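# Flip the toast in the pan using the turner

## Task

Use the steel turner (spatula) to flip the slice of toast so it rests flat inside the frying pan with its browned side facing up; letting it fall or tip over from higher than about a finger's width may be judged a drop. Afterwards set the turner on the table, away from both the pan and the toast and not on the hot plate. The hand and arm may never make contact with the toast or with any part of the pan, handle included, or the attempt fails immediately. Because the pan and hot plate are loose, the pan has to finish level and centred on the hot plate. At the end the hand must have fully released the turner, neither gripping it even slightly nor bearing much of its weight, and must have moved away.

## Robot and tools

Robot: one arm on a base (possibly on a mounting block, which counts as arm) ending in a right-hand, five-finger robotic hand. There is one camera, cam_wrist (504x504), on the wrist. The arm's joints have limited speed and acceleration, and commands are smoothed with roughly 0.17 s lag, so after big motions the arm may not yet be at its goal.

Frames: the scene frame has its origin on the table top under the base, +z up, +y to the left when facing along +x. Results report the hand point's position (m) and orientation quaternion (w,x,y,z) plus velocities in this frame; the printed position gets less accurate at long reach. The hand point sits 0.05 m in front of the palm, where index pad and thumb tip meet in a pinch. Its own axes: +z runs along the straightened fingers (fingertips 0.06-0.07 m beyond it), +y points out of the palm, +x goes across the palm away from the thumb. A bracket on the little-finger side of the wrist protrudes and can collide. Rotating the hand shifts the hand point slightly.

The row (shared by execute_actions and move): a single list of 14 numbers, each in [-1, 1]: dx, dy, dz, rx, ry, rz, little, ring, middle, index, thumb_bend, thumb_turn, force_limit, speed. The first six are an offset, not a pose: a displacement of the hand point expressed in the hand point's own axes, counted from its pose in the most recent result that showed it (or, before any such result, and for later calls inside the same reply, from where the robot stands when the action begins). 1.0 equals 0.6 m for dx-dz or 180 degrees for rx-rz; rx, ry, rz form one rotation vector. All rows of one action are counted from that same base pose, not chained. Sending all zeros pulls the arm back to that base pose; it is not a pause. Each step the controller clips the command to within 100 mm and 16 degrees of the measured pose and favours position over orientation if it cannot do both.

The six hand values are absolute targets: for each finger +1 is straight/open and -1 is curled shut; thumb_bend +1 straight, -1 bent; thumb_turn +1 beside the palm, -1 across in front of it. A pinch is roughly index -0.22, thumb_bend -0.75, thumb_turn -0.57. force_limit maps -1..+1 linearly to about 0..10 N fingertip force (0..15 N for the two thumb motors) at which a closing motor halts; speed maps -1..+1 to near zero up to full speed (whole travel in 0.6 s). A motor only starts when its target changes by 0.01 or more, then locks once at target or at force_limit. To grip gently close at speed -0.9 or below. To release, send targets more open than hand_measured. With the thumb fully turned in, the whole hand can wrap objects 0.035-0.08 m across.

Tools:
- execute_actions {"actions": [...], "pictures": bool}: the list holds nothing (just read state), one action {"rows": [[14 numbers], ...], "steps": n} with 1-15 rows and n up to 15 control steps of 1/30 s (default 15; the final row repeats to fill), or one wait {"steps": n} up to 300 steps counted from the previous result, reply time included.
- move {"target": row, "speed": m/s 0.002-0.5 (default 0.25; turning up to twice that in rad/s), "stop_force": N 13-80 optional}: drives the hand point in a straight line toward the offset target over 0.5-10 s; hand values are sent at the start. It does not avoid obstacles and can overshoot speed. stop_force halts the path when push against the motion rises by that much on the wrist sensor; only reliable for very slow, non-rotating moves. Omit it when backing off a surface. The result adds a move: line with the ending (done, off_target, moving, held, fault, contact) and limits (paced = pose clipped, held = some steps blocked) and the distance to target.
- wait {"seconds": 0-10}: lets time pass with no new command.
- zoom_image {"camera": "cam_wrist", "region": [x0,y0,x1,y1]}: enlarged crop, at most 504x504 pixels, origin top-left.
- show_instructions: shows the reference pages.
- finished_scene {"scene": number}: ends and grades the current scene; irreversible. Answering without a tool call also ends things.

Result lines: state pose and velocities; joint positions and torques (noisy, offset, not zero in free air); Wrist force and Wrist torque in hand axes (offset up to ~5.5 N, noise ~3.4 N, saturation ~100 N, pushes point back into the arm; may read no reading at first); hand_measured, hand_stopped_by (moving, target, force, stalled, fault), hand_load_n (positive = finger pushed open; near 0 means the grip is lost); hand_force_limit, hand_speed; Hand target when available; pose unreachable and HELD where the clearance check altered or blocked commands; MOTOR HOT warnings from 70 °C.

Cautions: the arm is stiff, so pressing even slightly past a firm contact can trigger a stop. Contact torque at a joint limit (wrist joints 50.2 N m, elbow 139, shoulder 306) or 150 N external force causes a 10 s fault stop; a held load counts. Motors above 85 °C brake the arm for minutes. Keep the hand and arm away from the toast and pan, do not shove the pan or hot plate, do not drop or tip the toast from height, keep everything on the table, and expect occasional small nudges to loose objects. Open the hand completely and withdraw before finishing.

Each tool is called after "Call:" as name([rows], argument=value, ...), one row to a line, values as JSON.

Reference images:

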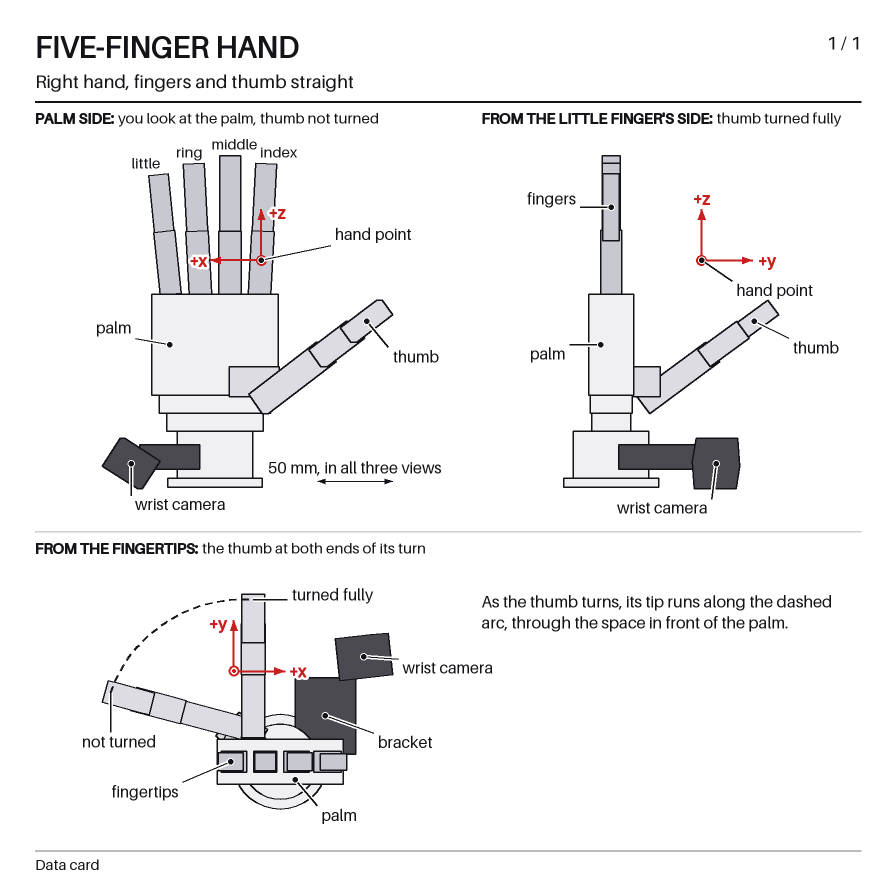

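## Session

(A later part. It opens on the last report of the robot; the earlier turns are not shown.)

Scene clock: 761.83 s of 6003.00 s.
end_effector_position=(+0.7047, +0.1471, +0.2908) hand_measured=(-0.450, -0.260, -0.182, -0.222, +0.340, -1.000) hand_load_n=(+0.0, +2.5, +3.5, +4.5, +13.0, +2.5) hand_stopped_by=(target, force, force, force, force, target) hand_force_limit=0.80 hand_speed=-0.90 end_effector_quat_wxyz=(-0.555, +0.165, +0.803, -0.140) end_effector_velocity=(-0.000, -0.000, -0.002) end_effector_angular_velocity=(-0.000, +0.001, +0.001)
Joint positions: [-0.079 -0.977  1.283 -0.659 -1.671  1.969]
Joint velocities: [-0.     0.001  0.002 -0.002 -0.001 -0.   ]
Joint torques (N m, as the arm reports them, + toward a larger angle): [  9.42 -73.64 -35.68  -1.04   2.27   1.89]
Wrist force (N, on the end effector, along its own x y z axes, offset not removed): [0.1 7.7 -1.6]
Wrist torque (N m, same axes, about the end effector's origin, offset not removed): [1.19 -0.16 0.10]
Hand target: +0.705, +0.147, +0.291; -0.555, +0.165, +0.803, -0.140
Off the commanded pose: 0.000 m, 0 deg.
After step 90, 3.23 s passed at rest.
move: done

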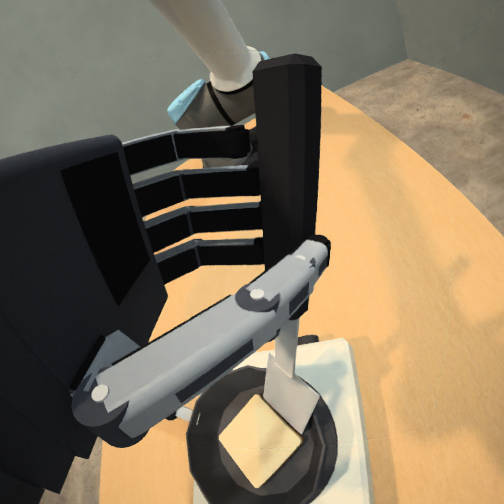

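Call:
move(target=[-0.00845,0.00408,0.00344,0,0,0,-0.45,-0.6,-0.6,-0.6,-0.5,-1,0.8,-0.9], speed=0.01)

Call:
zoom_image(camera="cam_wrist", region=[180, 304, 420, 504])

Scene clock: 765.77 s of 6003.00 s.
end_effector_position=(+0.7047, +0.1471, +0.2851) hand_measured=(-0.450, -0.260, -0.182, -0.222, +0.340, -1.000) hand_load_n=(+0.0, +4.5, +4.0, +3.5, +13.0, +1.5) hand_stopped_by=(target, force, force, force, force, target) hand_force_limit=0.80 hand_speed=-0.90 end_effector_quat_wxyz=(-0.555, +0.165, +0.803, -0.140) end_effector_velocity=(-0.000, +0.000, -0.002) end_effector_angular_velocity=(+0.000, +0.001, +0.001)
Joint positions: [-0.079 -0.975  1.288 -0.667 -1.67   1.969]
Joint velocities: [ 0.     0.001  0.002 -0.002 -0.    -0.   ]
Joint torques (N m, as the arm reports them, + toward a larger angle): [  8.11 -72.59 -33.88  -1.66   2.4    2.06]
Wrist force (N, on the end effector, along its own x y z axes, offset not removed): [5.8 4.8 -0.1]
Wrist torque (N m, same axes, about the end effector's origin, offset not removed): [0.76 -0.82 0.38]
Hand target: +0.705, +0.147, +0.285; -0.555, +0.165, +0.803, -0.140
Off the commanded pose: 0.000 m, 0 deg.
After step 90, 0.13 s passed at rest.
move: done

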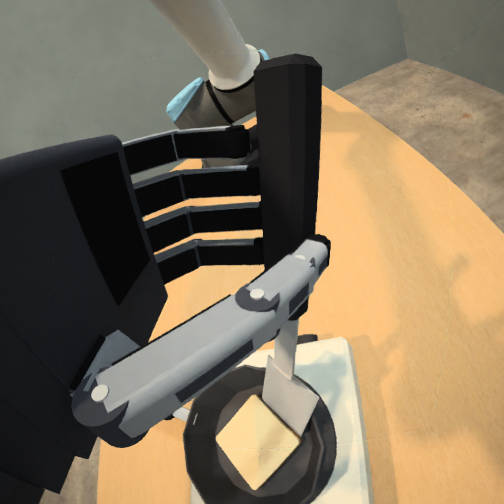

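Region (180, 304, 420, 504) of cam_wrist's 504x504 image, scaled by 2.100, with more detail than that image has.

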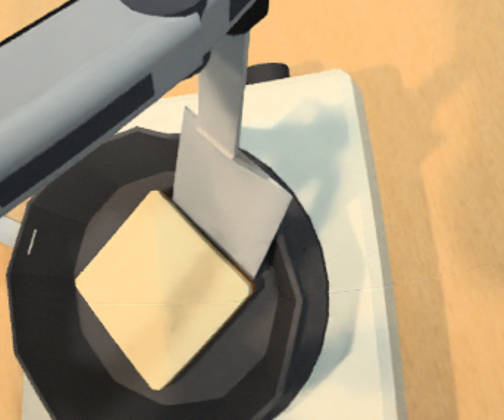

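Call:
zoom_image(camera="cam_wrist", region=[240, 380, 340, 460])

Region (240, 380, 340, 460) of cam_wrist's 504x504 image, scaled by 5.040, with more detail than that image has; it fills the top 403 rows of this view, and the rest is white.

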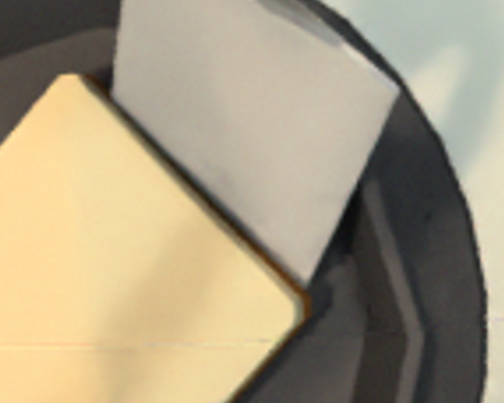

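Call:
move(target=[-0.0032,-0.0075,-0.0063,0,0,0,-0.45,-0.6,-0.6,-0.6,-0.5,-1,0.8,-0.9], speed=0.008)

Call:
zoom_image(camera="cam_wrist", region=[180, 304, 420, 504])

Scene clock: 791.70 s of 6003.00 s.
end_effector_position=(+0.7082, +0.1426, +0.2865) hand_measured=(-0.450, -0.260, -0.182, -0.222, +0.340, -1.000) hand_load_n=(+0.0, +3.0, +3.5, +4.0, +13.0, +2.0) hand_stopped_by=(target, force, force, force, force, target) hand_force_limit=0.80 hand_speed=-0.90 end_effector_quat_wxyz=(-0.555, +0.165, +0.803, -0.140) end_effector_velocity=(+0.001, -0.002, +0.001) end_effector_angular_velocity=(-0.001, -0.001, +0.001)
Joint positions: [-0.084 -0.97   1.279 -0.662 -1.675  1.968]
Joint velocities: [-0.002  0.001 -0.003  0.002 -0.002 -0.   ]
Joint torques (N m, as the arm reports them, + toward a larger angle): [-11.91 -73.87 -51.55   3.34  -2.32  -2.04]
Wrist force (N, on the end effector, along its own x y z axes, offset not removed): [-2.0 2.5 -2.2]
Wrist torque (N m, same axes, about the end effector's origin, offset not removed): [0.48 0.38 -0.25]
Hand target: +0.708, +0.142, +0.287; -0.555, +0.165, +0.803, -0.140
Off the commanded pose: 0.000 m, 0 deg.
After step 90, 21.93 s passed at rest.
move: done

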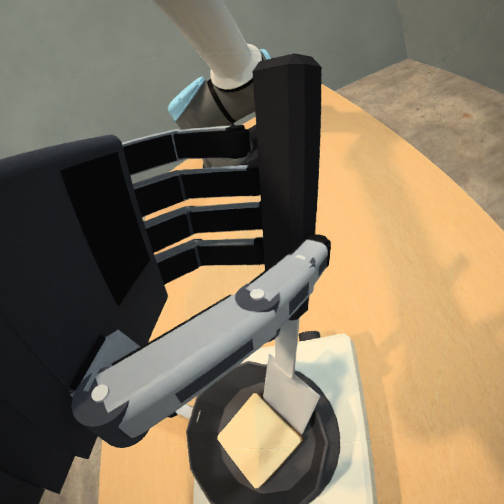

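Region (180, 304, 420, 504) of cam_wrist's 504x504 image, scaled by 2.100, with more detail than that image has.

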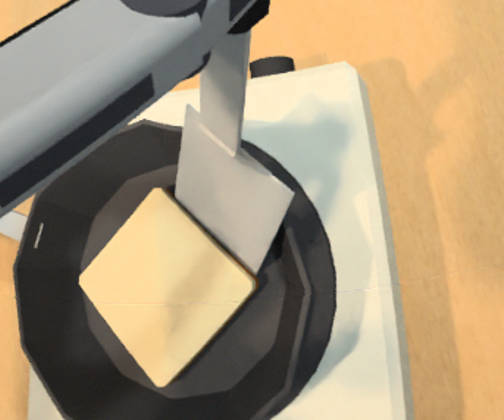

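Call:
move(target=[-0.006,-0.0062,-0.0052,0,0,0,-0.45,-0.6,-0.6,-0.6,-0.5,-1,0.8,-0.9], speed=0.008)

Call:
zoom_image(camera="cam_wrist", region=[180, 304, 420, 504])

Scene clock: 797.40 s of 6003.00 s.
end_effector_position=(+0.7118, +0.1380, +0.2861) hand_measured=(-0.450, -0.260, -0.182, -0.222, +0.340, -1.000) hand_load_n=(+0.0, +3.5, +3.5, +4.0, +13.0, +1.5) hand_stopped_by=(target, force, force, force, force, target) hand_force_limit=0.80 hand_speed=-0.90 end_effector_quat_wxyz=(-0.555, +0.165, +0.803, -0.140) end_effector_velocity=(+0.002, -0.002, -0.000) end_effector_angular_velocity=(+0.000, -0.002, -0.002)
Joint positions: [-0.089 -0.965  1.271 -0.66  -1.679  1.966]
Joint velocities: [-0.002  0.001 -0.003 -0.    -0.    -0.   ]
Joint torques (N m, as the arm reports them, + toward a larger angle): [-12.63 -75.43 -51.13   2.43  -2.46  -2.05]
Wrist force (N, on the end effector, along its own x y z axes, offset not removed): [-0.3 4.5 -1.3]
Wrist torque (N m, same axes, about the end effector's origin, offset not removed): [0.81 0.03 0.05]
Hand target: +0.712, +0.138, +0.286; -0.555, +0.165, +0.803, -0.140
Off the commanded pose: 0.000 m, 0 deg.
After step 90, 1.77 s passed at rest.
move: done

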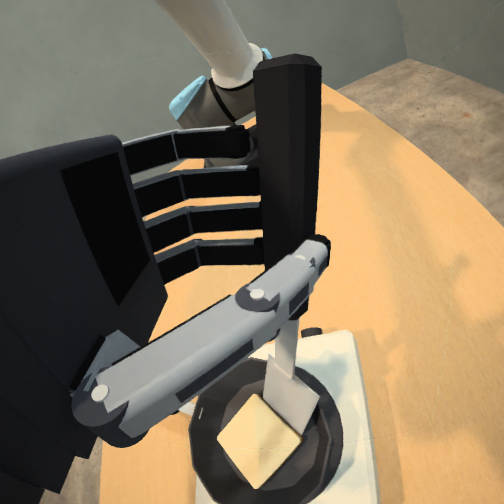

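Region (180, 304, 420, 504) of cam_wrist's 504x504 image, scaled by 2.100, with more detail than that image has.

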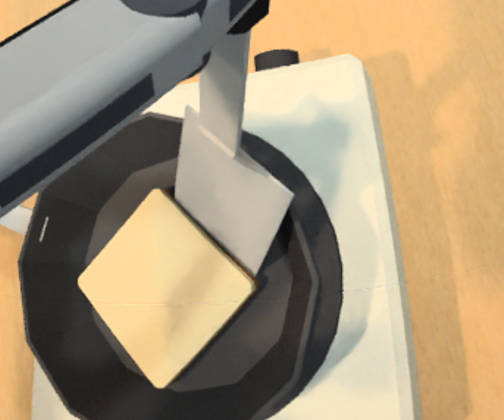

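Call:
move(target=[0.0040,0.0442,0.0371,0,-0.02858,0.03404,-0.45,-0.6,-0.6,-0.6,-0.5,-1,0.8,-0.9], speed=0.02)

Call:
zoom_image(camera="cam_wrist", region=[180, 304, 420, 504])

Scene clock: 814.27 s of 6003.00 s.
end_effector_position=(+0.6933, +0.1620, +0.2698) hand_measured=(-0.450, -0.260, -0.182, -0.222, +0.340, -1.000) hand_load_n=(+0.0, +2.5, +4.0, +5.0, +13.0, +2.5) hand_stopped_by=(target, force, force, force, force, target) hand_force_limit=0.80 hand_speed=-0.90 end_effector_quat_wxyz=(-0.511, +0.201, +0.817, -0.176) end_effector_velocity=(-0.002, +0.002, -0.001) end_effector_angular_velocity=(-0.007, -0.006, -0.001)
Joint positions: [-0.046 -1.023  1.36  -0.77  -1.679  2.08 ]
Joint velocities: [ 0.003 -0.004  0.006 -0.007  0.001  0.008]
Joint torques (N m, as the arm reports them, + toward a larger angle): [   8.64 -100.13  -34.75   -1.5    -2.3     1.71]
Wrist force (N, on the end effector, along its own x y z axes, offset not removed): [1.9 7.0 -1.4]
Wrist torque (N m, same axes, about the end effector's origin, offset not removed): [1.01 -0.40 0.05]
Hand target: +0.693, +0.162, +0.270; -0.510, +0.201, +0.817, -0.176
Off the commanded pose: 0.000 m, 0 deg.
After step 90, 10.17 s passed at rest.
move: done

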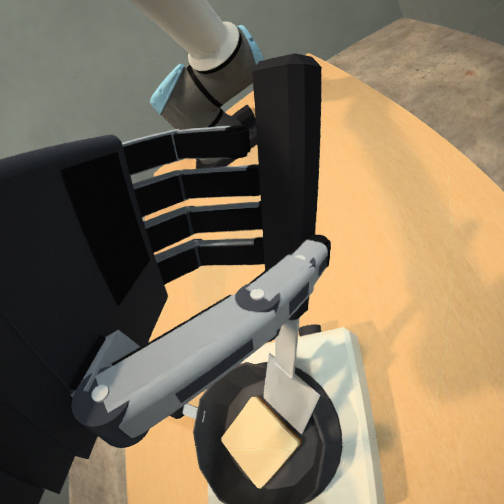

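Region (180, 304, 420, 504) of cam_wrist's 504x504 image, scaled by 2.100, with more detail than that image has.

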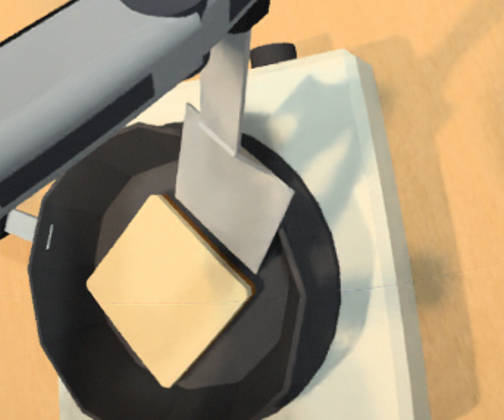

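Call:
move(target=[0.0001,0.0418,0.0351,0,-0.02858,0.03404,-0.45,-0.6,-0.6,-0.6,-0.5,-1,0.8,-0.9], speed=0.02)

Call:
zoom_image(camera="cam_wrist", region=[180, 304, 420, 504])

Scene clock: 822.07 s of 6003.00 s.
end_effector_position=(+0.6781, +0.1817, +0.2490) hand_measured=(-0.450, -0.260, -0.182, -0.222, +0.340, -1.000) hand_load_n=(+0.0, +4.0, +4.0, +4.0, +13.0, +2.5) hand_stopped_by=(target, force, force, force, force, target) hand_force_limit=0.80 hand_speed=-0.90 end_effector_quat_wxyz=(-0.464, +0.236, +0.827, -0.212) end_effector_velocity=(-0.001, +0.001, -0.002) end_effector_angular_velocity=(-0.007, -0.005, -0.001)
Joint positions: [-0.004 -1.068  1.441 -0.879 -1.689  2.197]
Joint velocities: [ 0.003 -0.002  0.006 -0.007  0.     0.008]
Joint torques (N m, as the arm reports them, + toward a larger angle): [ 10.99 -94.04 -33.81  -1.68  -1.97   2.16]
Wrist force (N, on the end effector, along its own x y z axes, offset not removed): [1.1 4.1 0.3]
Wrist torque (N m, same axes, about the end effector's origin, offset not removed): [0.74 -0.43 0.14]
Hand target: +0.678, +0.182, +0.249; -0.463, +0.236, +0.827, -0.212
Off the commanded pose: 0.000 m, 0 deg.
After step 90, 1.10 s passed at rest.
move: done

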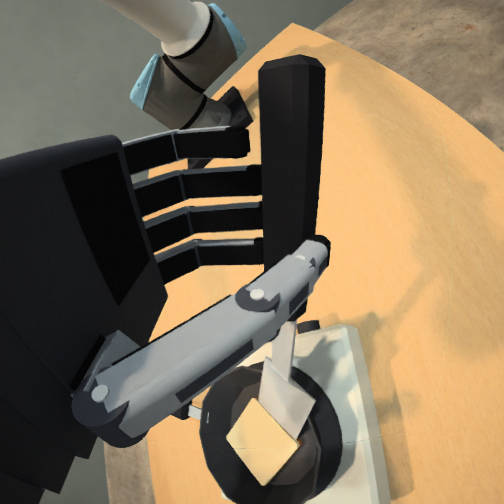

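Region (180, 304, 420, 504) of cam_wrist's 504x504 image, scaled by 2.100, with more detail than that image has.

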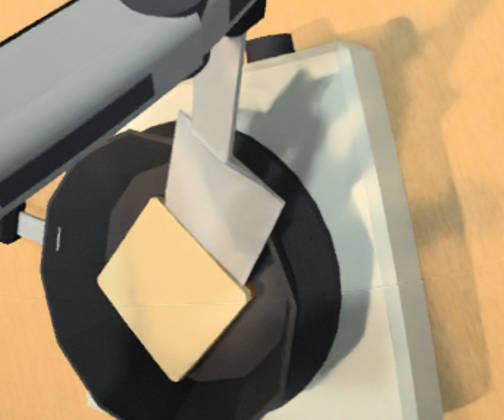

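Call:
move(target=[-0.0022,-0.0237,-0.0199,0,0.01786,-0.02128,-0.45,-0.6,-0.6,-0.6,-0.5,-1,0.8,-0.9], speed=0.015)

Call:
zoom_image(camera="cam_wrist", region=[180, 304, 420, 504])

Scene clock: 837.77 s of 6003.00 s.
end_effector_position=(+0.6862, +0.1712, +0.2618) hand_measured=(-0.450, -0.260, -0.182, -0.222, +0.340, -1.000) hand_load_n=(+0.0, +2.0, +3.5, +5.0, +13.0, +2.5) hand_stopped_by=(target, force, force, force, force, target) hand_force_limit=0.80 hand_speed=-0.90 end_effector_quat_wxyz=(-0.493, +0.214, +0.821, -0.190) end_effector_velocity=(+0.000, -0.001, +0.001) end_effector_angular_velocity=(+0.007, +0.006, -0.002)
Joint positions: [-0.029 -1.042  1.394 -0.813 -1.68   2.124]
Joint velocities: [-0.003  0.002 -0.004  0.007  0.002 -0.006]
Joint torques (N m, as the arm reports them, + toward a larger angle): [-15.56 -67.91 -52.18   1.98   2.41  -2.19]
Wrist force (N, on the end effector, along its own x y z axes, offset not removed): [0.6 3.1 3.9]
Wrist torque (N m, same axes, about the end effector's origin, offset not removed): [0.12 -0.23 0.01]
Hand target: +0.686, +0.171, +0.262; -0.494, +0.214, +0.821, -0.189
Off the commanded pose: 0.000 m, 0 deg.
After step 90, 9.53 s passed at rest.
move: done

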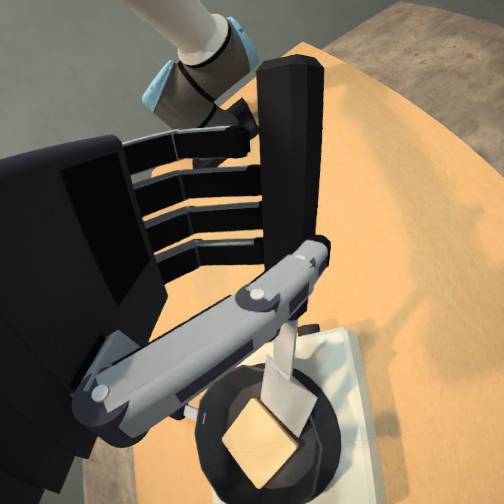

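Region (180, 304, 420, 504) of cam_wrist's 504x504 image, scaled by 2.100, with more detail than that image has.

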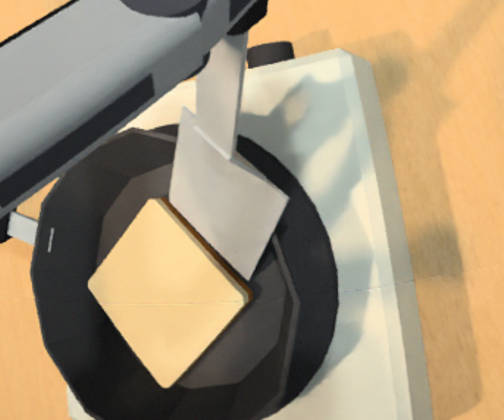

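Call:
zoom_image(camera="cam_wrist", region=[245, 385, 325, 465])

Region (245, 385, 325, 465) of cam_wrist's 504x504 image, scaled by 6.300, with more detail than that image has.

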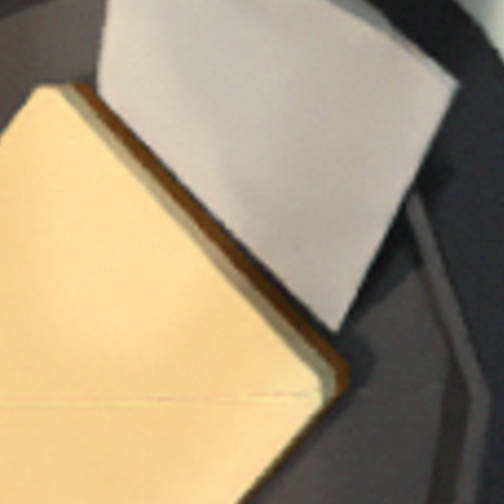

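Call:
move(target=[-0.0131,-0.0015,-0.0013,0,0,0,-0.45,-0.6,-0.6,-0.6,-0.5,-1,0.8,-0.9], speed=0.008)

Call:
zoom_image(camera="cam_wrist", region=[180, 304, 420, 504])

Scene clock: 864.77 s of 6003.00 s.
end_effector_position=(+0.6899, +0.1664, +0.2570) hand_measured=(-0.450, -0.260, -0.182, -0.222, +0.340, -1.000) hand_load_n=(+0.0, +3.5, +4.0, +4.0, +13.0, +2.0) hand_stopped_by=(target, force, force, force, force, target) hand_force_limit=0.80 hand_speed=-0.90 end_effector_quat_wxyz=(-0.493, +0.214, +0.821, -0.190) end_effector_velocity=(+0.001, -0.001, -0.001) end_effector_angular_velocity=(-0.000, -0.002, +0.001)
Joint positions: [-0.034 -1.035  1.391 -0.818 -1.685  2.122]
Joint velocities: [-0.001  0.001 -0.001 -0.002 -0.001 -0.   ]
Joint torques (N m, as the arm reports them, + toward a larger angle): [-12.38 -69.94 -51.37  -1.9   -2.17  -1.98]
Wrist force (N, on the end effector, along its own x y z axes, offset not removed): [0.5 6.3 -1.7]
Wrist torque (N m, same axes, about the end effector's origin, offset not removed): [0.97 0.10 -0.01]
Hand target: +0.690, +0.166, +0.257; -0.493, +0.214, +0.821, -0.190
Off the commanded pose: 0.000 m, 0 deg.
After step 90, 22.80 s passed at rest.
move: done

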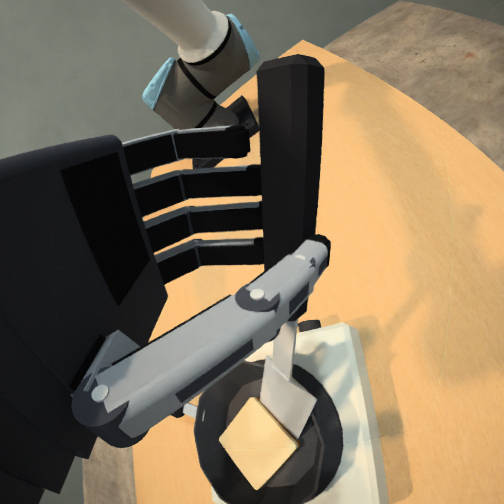

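Region (180, 304, 420, 504) of cam_wrist's 504x504 image, scaled by 2.100, with more detail than that image has.

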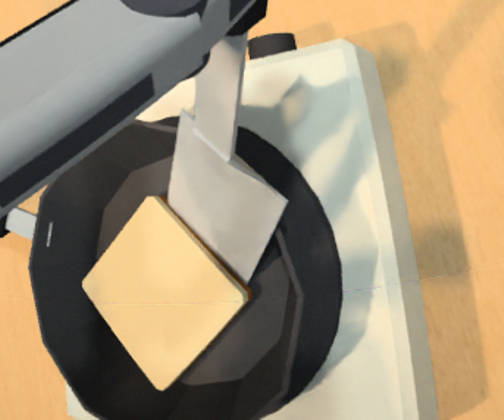

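Call:
zoom_image(camera="cam_wrist", region=[245, 385, 325, 465])

Region (245, 385, 325, 465) of cam_wrist's 504x504 image, scaled by 6.300, with more detail than that image has.

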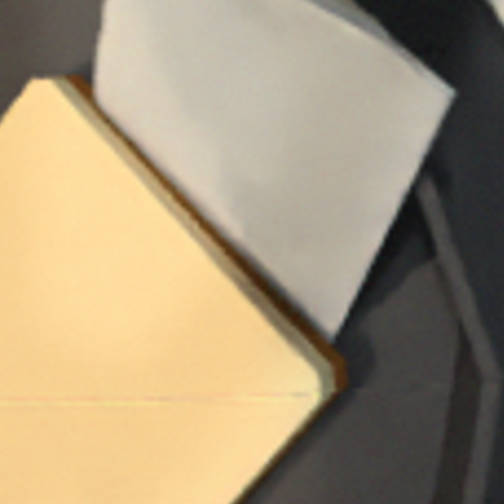

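Call:
move(target=[-0.0029,-0.0152,-0.01275,0,0.01429,-0.01702,-0.45,-0.6,-0.6,-0.6,-0.5,-1,0.8,-0.9], speed=0.01)

Call:
zoom_image(camera="cam_wrist", region=[225, 365, 345, 485])

Scene clock: 877.27 s of 6003.00 s.
end_effector_position=(+0.6959, +0.1586, +0.2638) hand_measured=(-0.450, -0.260, -0.182, -0.222, +0.340, -1.000) hand_load_n=(+0.0, +4.5, +4.0, +3.5, +13.0, +1.5) hand_stopped_by=(target, force, force, force, force, target) hand_force_limit=0.80 hand_speed=-0.90 end_effector_quat_wxyz=(-0.516, +0.197, +0.816, -0.172) end_effector_velocity=(+0.001, -0.000, -0.000) end_effector_angular_velocity=(+0.004, +0.003, +0.001)
Joint positions: [-0.052 -1.011  1.357 -0.769 -1.679  2.065]
Joint velocities: [-0.001  0.003 -0.003  0.003  0.    -0.004]
Joint torques (N m, as the arm reports them, + toward a larger angle): [-10.62 -69.18 -50.78   1.61   2.15  -2.09]
Wrist force (N, on the end effector, along its own x y z axes, offset not removed): [0.5 3.4 -3.5]
Wrist torque (N m, same axes, about the end effector's origin, offset not removed): [0.89 0.28 0.07]
Hand target: +0.696, +0.159, +0.264; -0.516, +0.197, +0.816, -0.171
Off the commanded pose: 0.000 m, 0 deg.
After step 90, 5.80 s passed at rest.
move: done

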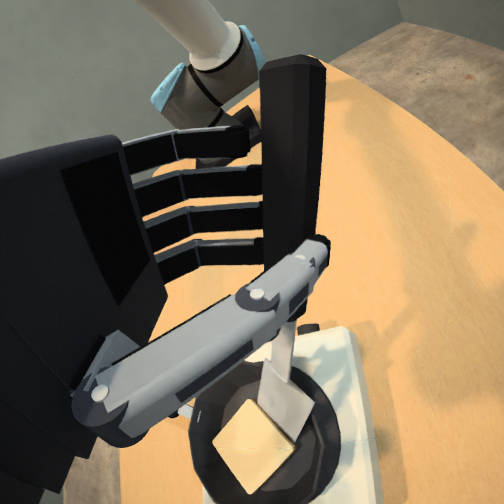

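Region (225, 365, 345, 485) of cam_wrist's 504x504 image, scaled by 4.200, with more detail than that image has.

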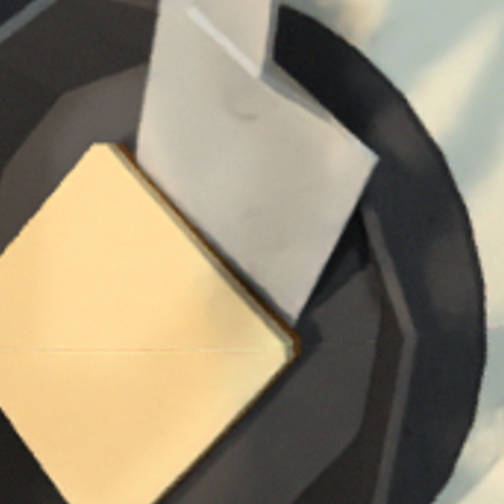

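Call:
move(target=[-0.0031,-0.0080,-0.0067,0,0,0,-0.45,-0.6,-0.6,-0.6,-0.5,-1,0.8,-0.9], speed=0.008)

Call:
zoom_image(camera="cam_wrist", region=[180, 304, 420, 504])

Scene clock: 884.00 s of 6003.00 s.
end_effector_position=(+0.6994, +0.1540, +0.2662) hand_measured=(-0.450, -0.260, -0.182, -0.222, +0.340, -1.000) hand_load_n=(+0.0, +3.5, +3.5, +4.0, +13.5, +1.5) hand_stopped_by=(target, force, force, force, force, target) hand_force_limit=0.80 hand_speed=-0.90 end_effector_quat_wxyz=(-0.516, +0.197, +0.816, -0.172) end_effector_velocity=(+0.001, -0.002, +0.000) end_effector_angular_velocity=(-0.001, -0.000, +0.002)
Joint positions: [-0.057 -1.008  1.347 -0.763 -1.683  2.063]
Joint velocities: [-0.001  0.001 -0.002  0.001 -0.003 -0.   ]
Joint torques (N m, as the arm reports them, + toward a larger angle): [-12.65 -70.71 -52.02   2.41  -2.19  -1.82]
Wrist force (N, on the end effector, along its own x y z axes, offset not removed): [0.3 4.3 -1.3]
Wrist torque (N m, same axes, about the end effector's origin, offset not removed): [0.79 0.00 -0.11]
Hand target: +0.700, +0.154, +0.266; -0.516, +0.197, +0.816, -0.172
Off the commanded pose: 0.000 m, 0 deg.
After step 90, 2.70 s passed at rest.
move: done

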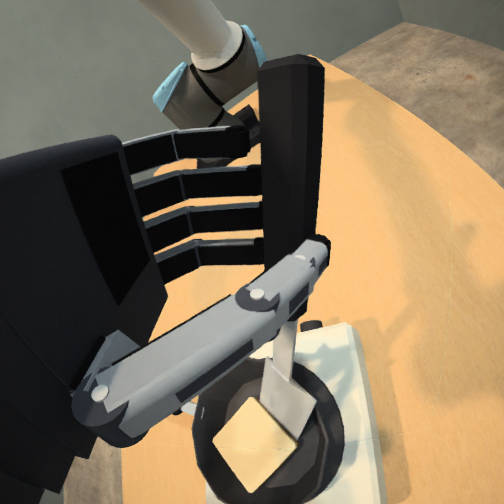

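Region (180, 304, 420, 504) of cam_wrist's 504x504 image, scaled by 2.100, with more detail than that image has.

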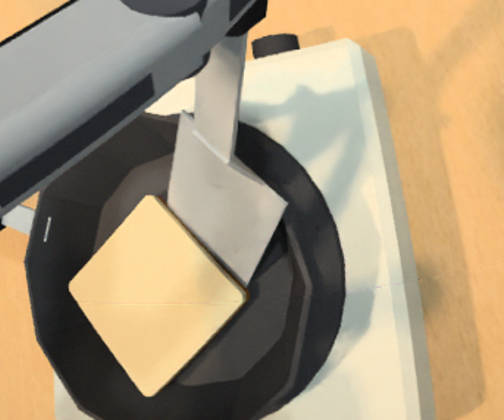

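Call:
move(target=[-0.0057,0.0145,0.0122,0,-0.01429,0.01702,-0.45,-0.6,-0.6,-0.6,-0.5,-1,0.8,-0.9], speed=0.01)

Call:
zoom_image(camera="cam_wrist", region=[180, 304, 420, 504])

Scene clock: 897.83 s of 6003.00 s.
end_effector_position=(+0.6954, +0.1593, +0.2565) hand_measured=(-0.450, -0.260, -0.182, -0.222, +0.340, -1.000) hand_load_n=(+0.0, +3.0, +3.5, +4.5, +13.5, +2.0) hand_stopped_by=(target, force, force, force, force, target) hand_force_limit=0.80 hand_speed=-0.90 end_effector_quat_wxyz=(-0.493, +0.214, +0.821, -0.190) end_effector_velocity=(-0.001, +0.000, -0.000) end_effector_angular_velocity=(-0.004, -0.002, +0.000)
Joint positions: [-0.042 -1.028  1.381 -0.815 -1.692  2.118]
Joint velocities: [ 0.001 -0.002  0.003 -0.003 -0.001  0.004]
Joint torques (N m, as the arm reports them, + toward a larger angle): [  7.37 -96.97 -34.29  -1.76  -2.7    2.3 ]
Wrist force (N, on the end effector, along its own x y z axes, offset not removed): [-0.2 1.0 -2.0]
Wrist torque (N m, same axes, about the end effector's origin, offset not removed): [0.32 0.13 -0.26]
Hand target: +0.695, +0.159, +0.256; -0.493, +0.215, +0.822, -0.190
Off the commanded pose: 0.000 m, 0 deg.
After step 90, 7.13 s passed at rest.
move: done

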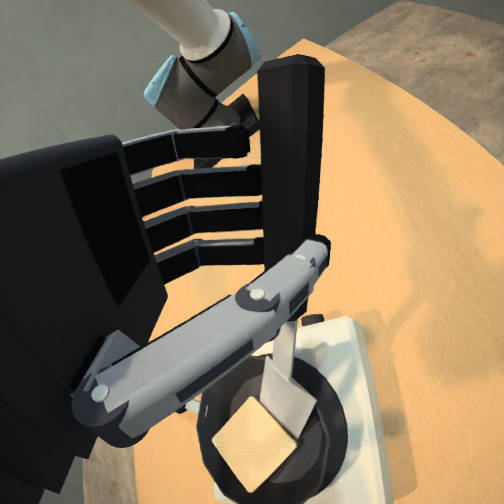

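Region (180, 304, 420, 504) of cam_wrist's 504x504 image, scaled by 2.100, with more detail than that image has.

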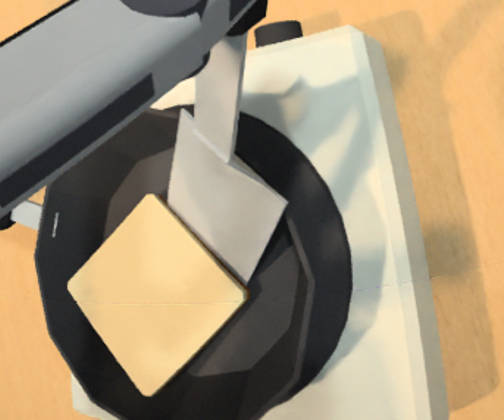

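Call:
move(target=[-0.01705,-0.0140,-0.01176,0,0,0,-0.45,-0.6,-0.6,-0.6,-0.5,-1,0.8,-0.9], speed=0.01)

Call:
zoom_image(camera="cam_wrist", region=[160, 304, 400, 504])

Scene clock: 953.07 s of 6003.00 s.
end_effector_position=(+0.7044, +0.1476, +0.2565) hand_measured=(-0.450, -0.260, -0.182, -0.222, +0.340, -1.000) hand_load_n=(+0.0, +3.0, +3.5, +4.5, +13.0, +2.0) hand_stopped_by=(target, force, force, force, force, target) hand_force_limit=0.80 hand_speed=-0.90 end_effector_quat_wxyz=(-0.493, +0.214, +0.821, -0.190) end_effector_velocity=(+0.001, -0.002, -0.000) end_effector_angular_velocity=(+0.000, +0.002, -0.001)
Joint positions: [-0.054 -1.016  1.364 -0.81  -1.703  2.113]
Joint velocities: [-0.002  0.002 -0.003  0.002 -0.001 -0.001]
Joint torques (N m, as the arm reports them, + toward a larger angle): [-13.92 -71.97 -50.75   2.04  -2.6   -1.66]
Wrist force (N, on the end effector, along its own x y z axes, offset not removed): [0.2 5.5 -0.1]
Wrist torque (N m, same axes, about the end effector's origin, offset not removed): [0.78 0.03 -0.11]
Hand target: +0.705, +0.147, +0.256; -0.493, +0.214, +0.821, -0.190
Off the commanded pose: 0.000 m, 0 deg.
After step 90, 50.50 s passed at rest.
move: done

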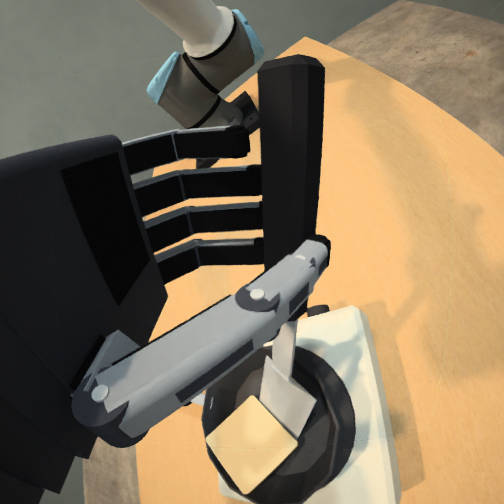

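Region (160, 304, 400, 504) of cam_wrist's 504x504 image, scaled by 2.100, with more detail than that image has.

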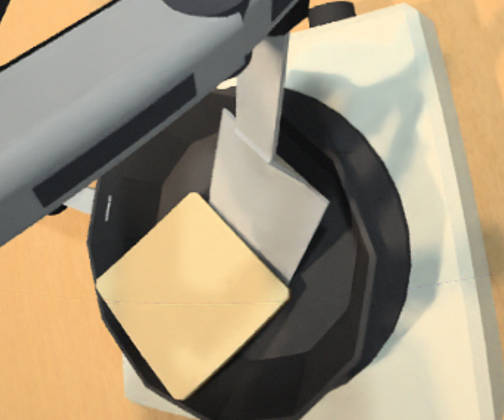

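Call:
move(target=[-0.01705,-0.0140,-0.01176,0,0,0,-0.45,-0.6,-0.6,-0.6,-0.5,-1,0.8,-0.9], speed=0.01)

Call:
zoom_image(camera="cam_wrist", region=[160, 304, 400, 504])

Scene clock: 959.20 s of 6003.00 s.
end_effector_position=(+0.7135, +0.1360, +0.2565) hand_measured=(-0.450, -0.260, -0.182, -0.222, +0.340, -1.000) hand_load_n=(+0.0, +3.0, +3.5, +4.5, +13.0, +2.0) hand_stopped_by=(target, force, force, force, force, target) hand_force_limit=0.80 hand_speed=-0.90 end_effector_quat_wxyz=(-0.493, +0.214, +0.821, -0.190) end_effector_velocity=(+0.002, -0.002, +0.001) end_effector_angular_velocity=(-0.001, -0.001, +0.002)
Joint positions: [-0.066 -1.005  1.345 -0.804 -1.714  2.107]
Joint velocities: [-0.001  0.002 -0.004  0.001 -0.003 -0.001]
Joint torques (N m, as the arm reports them, + toward a larger angle): [-10.44 -70.98 -51.82   2.    -2.2   -1.73]
Wrist force (N, on the end effector, along its own x y z axes, offset not removed): [-2.0 1.6 -1.5]
Wrist torque (N m, same axes, about the end effector's origin, offset not removed): [0.20 0.35 -0.35]
Hand target: +0.714, +0.136, +0.257; -0.493, +0.214, +0.821, -0.190
Off the commanded pose: 0.000 m, 0 deg.
After step 90, 1.43 s passed at rest.
move: done

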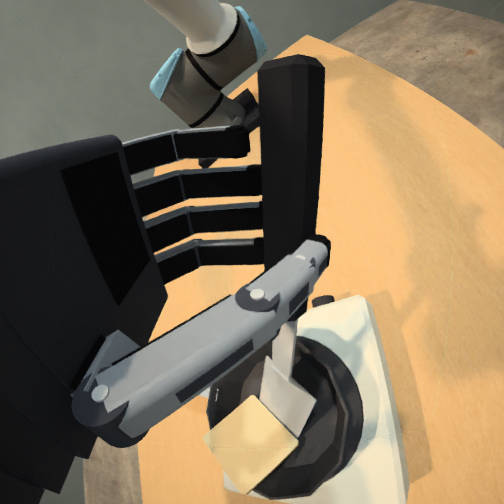

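Region (160, 304, 400, 504) of cam_wrist's 504x504 image, scaled by 2.100, with more detail than that image has.

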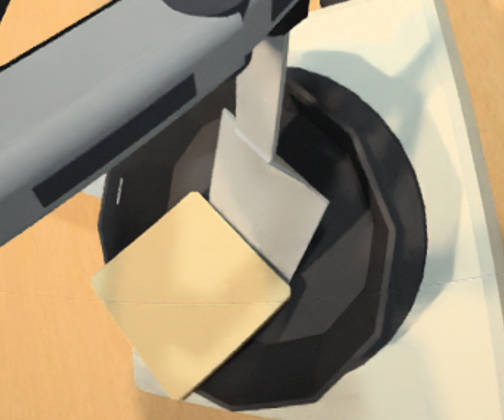

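Call:
move(target=[-0.01705,-0.0140,-0.01176,0,0,0,-0.45,-0.6,-0.6,-0.6,-0.5,-1,0.8,-0.9], speed=0.01)

Call:
zoom_image(camera="cam_wrist", region=[160, 304, 400, 504])

Scene clock: 966.53 s of 6003.00 s.
end_effector_position=(+0.7225, +0.1244, +0.2565) hand_measured=(-0.450, -0.260, -0.182, -0.222, +0.340, -1.000) hand_load_n=(+0.0, +3.0, +3.5, +4.5, +13.0, +2.0) hand_stopped_by=(target, force, force, force, force, target) hand_force_limit=0.80 hand_speed=-0.90 end_effector_quat_wxyz=(-0.493, +0.214, +0.821, -0.190) end_effector_velocity=(+0.001, -0.003, +0.001) end_effector_angular_velocity=(-0.000, +0.000, -0.000)
Joint positions: [-0.078 -0.992  1.326 -0.797 -1.724  2.102]
Joint velocities: [-0.003  0.001 -0.003  0.002 -0.002 -0.001]
Joint torques (N m, as the arm reports them, + toward a larger angle): [-13.37 -71.8  -51.01   1.88  -2.69  -1.94]
Wrist force (N, on the end effector, along its own x y z axes, offset not removed): [0.7 7.7 -0.7]
Wrist torque (N m, same axes, about the end effector's origin, offset not removed): [1.07 -0.05 0.03]
Hand target: +0.723, +0.124, +0.257; -0.493, +0.214, +0.821, -0.190
Off the commanded pose: 0.000 m, 0 deg.
After step 90, 2.63 s passed at rest.
move: done

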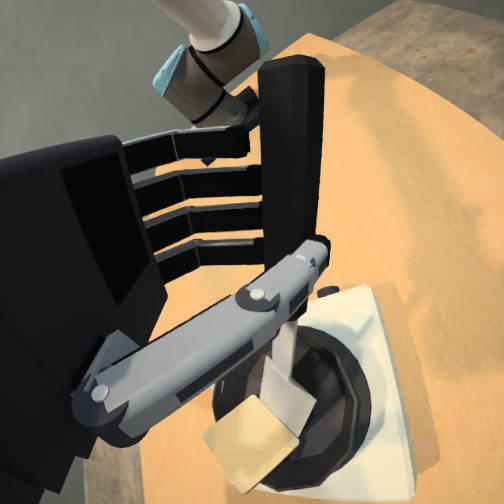

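Region (160, 304, 400, 504) of cam_wrist's 504x504 image, scaled by 2.100, with more detail than that image has.

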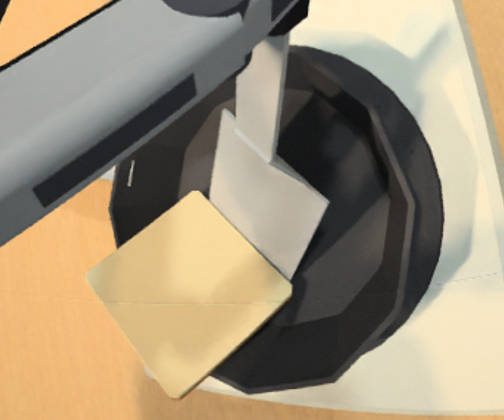

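Call:
move(target=[-0.01137,-0.00934,-0.00784,0,0,0,-0.45,-0.6,-0.6,-0.6,-0.5,-1,0.8,-0.9], speed=0.01)

Call:
zoom_image(camera="cam_wrist", region=[160, 304, 400, 504])

Scene clock: 972.27 s of 6003.00 s.
end_effector_position=(+0.7284, +0.1167, +0.2565) hand_measured=(-0.450, -0.260, -0.182, -0.222, +0.340, -1.000) hand_load_n=(+0.0, +3.0, +3.5, +4.5, +13.0, +2.0) hand_stopped_by=(target, force, force, force, force, target) hand_force_limit=0.80 hand_speed=-0.90 end_effector_quat_wxyz=(-0.493, +0.214, +0.821, -0.190) end_effector_velocity=(+0.002, -0.002, +0.000) end_effector_angular_velocity=(+0.000, -0.001, -0.001)
Joint positions: [-0.086 -0.984  1.313 -0.793 -1.731  2.099]
Joint velocities: [-0.002  0.002 -0.004  0.001 -0.001 -0.001]
Joint torques (N m, as the arm reports them, + toward a larger angle): [-14.31 -71.9  -52.16   1.86  -2.51  -1.83]
Wrist force (N, on the end effector, along its own x y z axes, offset not removed): [-1.8 3.7 -2.5]
Wrist torque (N m, same axes, about the end effector's origin, offset not removed): [0.66 0.23 -0.17]
Hand target: +0.729, +0.116, +0.257; -0.493, +0.214, +0.821, -0.190
Off the commanded pose: 0.000 m, 0 deg.
After step 90, 1.53 s passed at rest.
move: done

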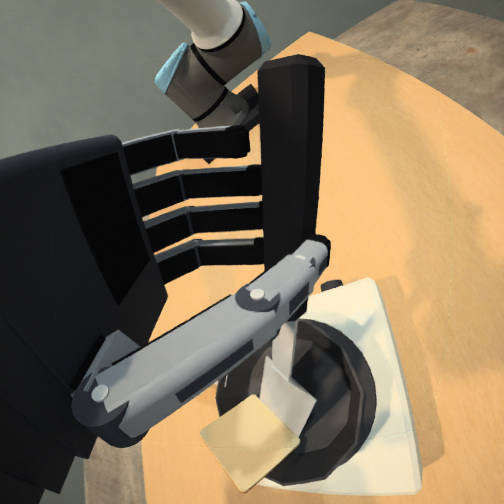

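Region (160, 304, 400, 504) of cam_wrist's 504x504 image, scaled by 2.100, with more detail than that image has.

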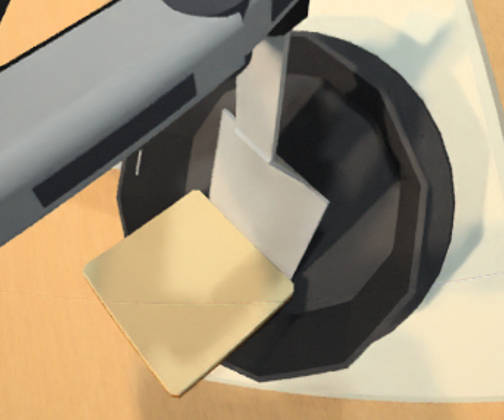

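Call:
move(target=[0.0091,0.0065,0.0055,0,0,0,-0.45,-0.6,-0.6,-0.6,-0.5,-1,0.8,-0.9], speed=0.01)

Call:
zoom_image(camera="cam_wrist", region=[160, 304, 400, 504])

Scene clock: 976.33 s of 6003.00 s.
end_effector_position=(+0.7240, +0.1224, +0.2570) hand_measured=(-0.450, -0.260, -0.182, -0.222, +0.340, -1.000) hand_load_n=(+0.0, +2.5, +3.5, +5.0, +13.0, +2.0) hand_stopped_by=(target, force, force, force, force, target) hand_force_limit=0.80 hand_speed=-0.90 end_effector_quat_wxyz=(-0.493, +0.214, +0.821, -0.190) end_effector_velocity=(-0.002, +0.003, +0.001) end_effector_angular_velocity=(+0.001, +0.001, -0.003)
Joint positions: [-0.081 -0.991  1.322 -0.796 -1.726  2.101]
Joint velocities: [ 0.002 -0.002  0.002  0.001  0.004  0.001]
Joint torques (N m, as the arm reports them, + toward a larger angle): [   8.32 -100.92  -35.47   -1.69    2.14    2.01]
Wrist force (N, on the end effector, along its own x y z axes, offset not removed): [1.6 6.8 0.9]
Wrist torque (N m, same axes, about the end effector's origin, offset not removed): [1.01 -0.29 0.07]
Hand target: +0.724, +0.123, +0.257; -0.493, +0.214, +0.821, -0.190
Off the commanded pose: 0.000 m, 0 deg.
After step 90, 0.07 s passed at rest.
move: done

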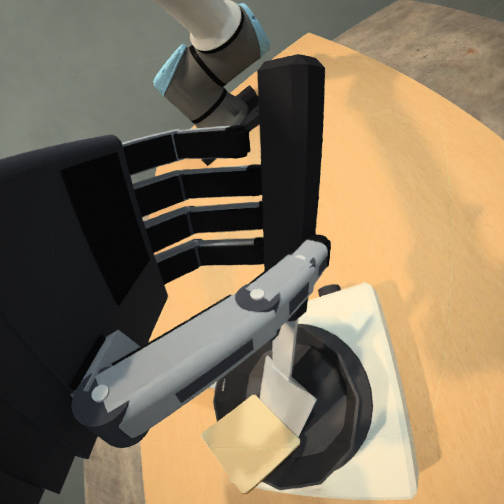

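Region (160, 304, 400, 504) of cam_wrist's 504x504 image, scaled by 2.100, with more detail than that image has.

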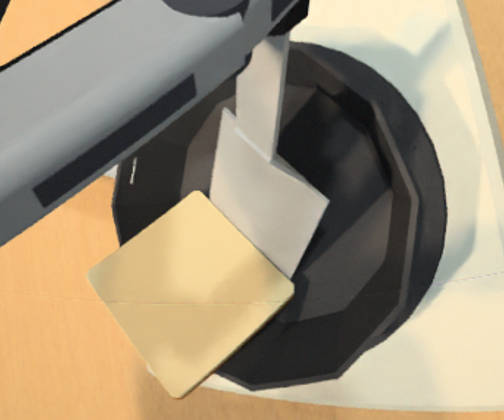

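Call:
move(target=[0.01137,0.00934,0.00784,0,0,0,-0.45,-0.6,-0.6,-0.6,-0.5,-1,0.8,-0.9], speed=0.006)

Call:
zoom_image(camera="cam_wrist", region=[160, 304, 400, 504])

Scene clock: 985.50 s of 6003.00 s.
end_effector_position=(+0.7180, +0.1301, +0.2570) hand_measured=(-0.450, -0.260, -0.182, -0.222, +0.340, -1.000) hand_load_n=(+0.0, +2.5, +3.5, +5.0, +13.0, +2.0) hand_stopped_by=(target, force, force, force, force, target) hand_force_limit=0.80 hand_speed=-0.90 end_effector_quat_wxyz=(-0.493, +0.214, +0.821, -0.190) end_effector_velocity=(-0.001, +0.001, -0.000) end_effector_angular_velocity=(+0.000, +0.000, -0.000)
Joint positions: [-0.073 -0.999  1.335 -0.8   -1.719  2.105]
Joint velocities: [ 0.001 -0.001  0.002 -0.001  0.001  0.   ]
Joint torques (N m, as the arm reports them, + toward a larger angle): [   9.36 -101.43  -35.05   -1.78    2.47    1.83]
Wrist force (N, on the end effector, along its own x y z axes, offset not removed): [0.2 4.3 -0.5]
Wrist torque (N m, same axes, about the end effector's origin, offset not removed): [0.67 -0.23 0.00]
Hand target: +0.718, +0.130, +0.257; -0.493, +0.214, +0.821, -0.190
Off the commanded pose: 0.000 m, 0 deg.
After step 90, 4.33 s passed at rest.
move: done

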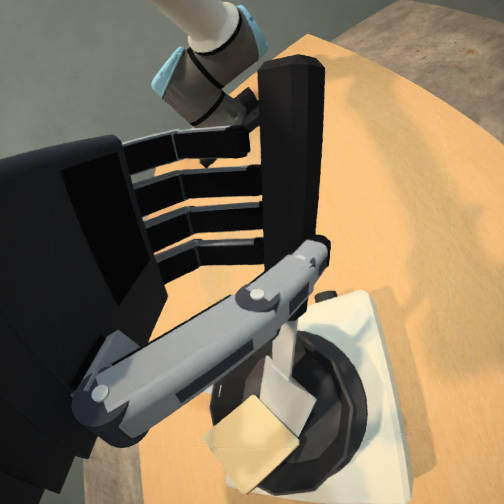

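Region (160, 304, 400, 504) of cam_wrist's 504x504 image, scaled by 2.100, with more detail than that image has.

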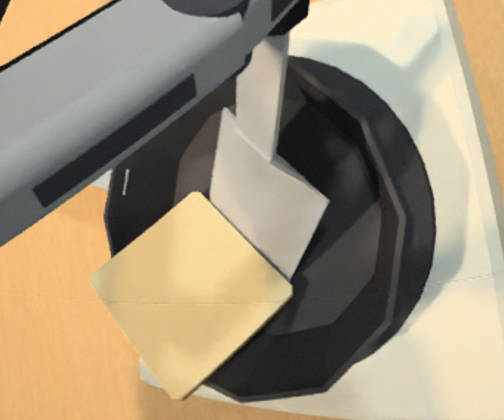

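Call:
move(target=[0.0091,0.00747,0.00627,0,0,0,-0.45,-0.6,-0.6,-0.6,-0.5,-1,0.8,-0.9], speed=0.005)

Call:
zoom_image(camera="cam_wrist", region=[160, 304, 400, 504])

Scene clock: 989.93 s of 6003.00 s.
end_effector_position=(+0.7132, +0.1363, +0.2570) hand_measured=(-0.450, -0.260, -0.182, -0.222, +0.340, -1.000) hand_load_n=(+0.0, +2.5, +3.5, +5.0, +13.0, +2.0) hand_stopped_by=(target, force, force, force, force, target) hand_force_limit=0.80 hand_speed=-0.90 end_effector_quat_wxyz=(-0.493, +0.214, +0.821, -0.190) end_effector_velocity=(-0.001, +0.001, -0.000) end_effector_angular_velocity=(-0.000, +0.000, +0.001)
Joint positions: [-0.066 -1.005  1.345 -0.803 -1.713  2.108]
Joint velocities: [ 0.002 -0.     0.001 -0.     0.001  0.001]
Joint torques (N m, as the arm reports them, + toward a larger angle): [  8.66 -98.19 -34.91  -1.52   2.19   2.13]
Wrist force (N, on the end effector, along its own x y z axes, offset not removed): [-1.4 3.1 -1.9]
Wrist torque (N m, same axes, about the end effector's origin, offset not removed): [0.59 0.29 -0.22]
Hand target: +0.713, +0.136, +0.257; -0.493, +0.214, +0.821, -0.190
Off the commanded pose: 0.000 m, 0 deg.
move: done

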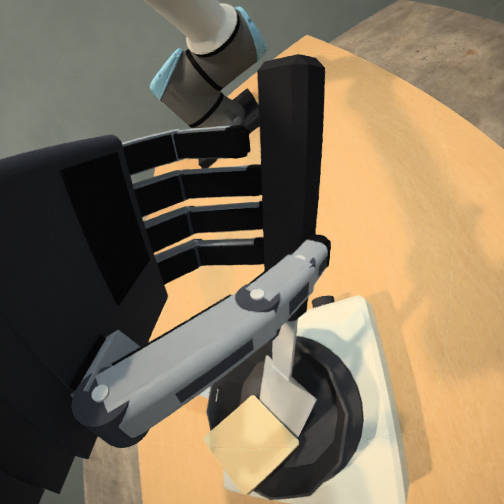

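Region (160, 304, 400, 504) of cam_wrist's 504x504 image, scaled by 2.100, with more detail than that image has.

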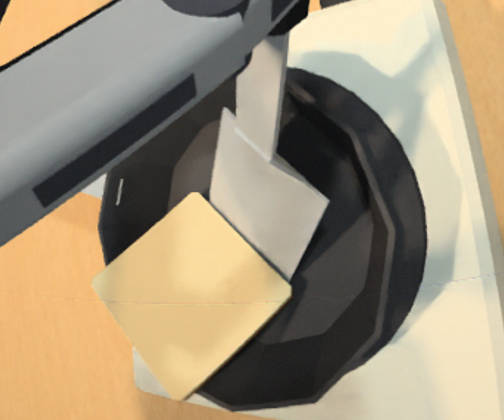

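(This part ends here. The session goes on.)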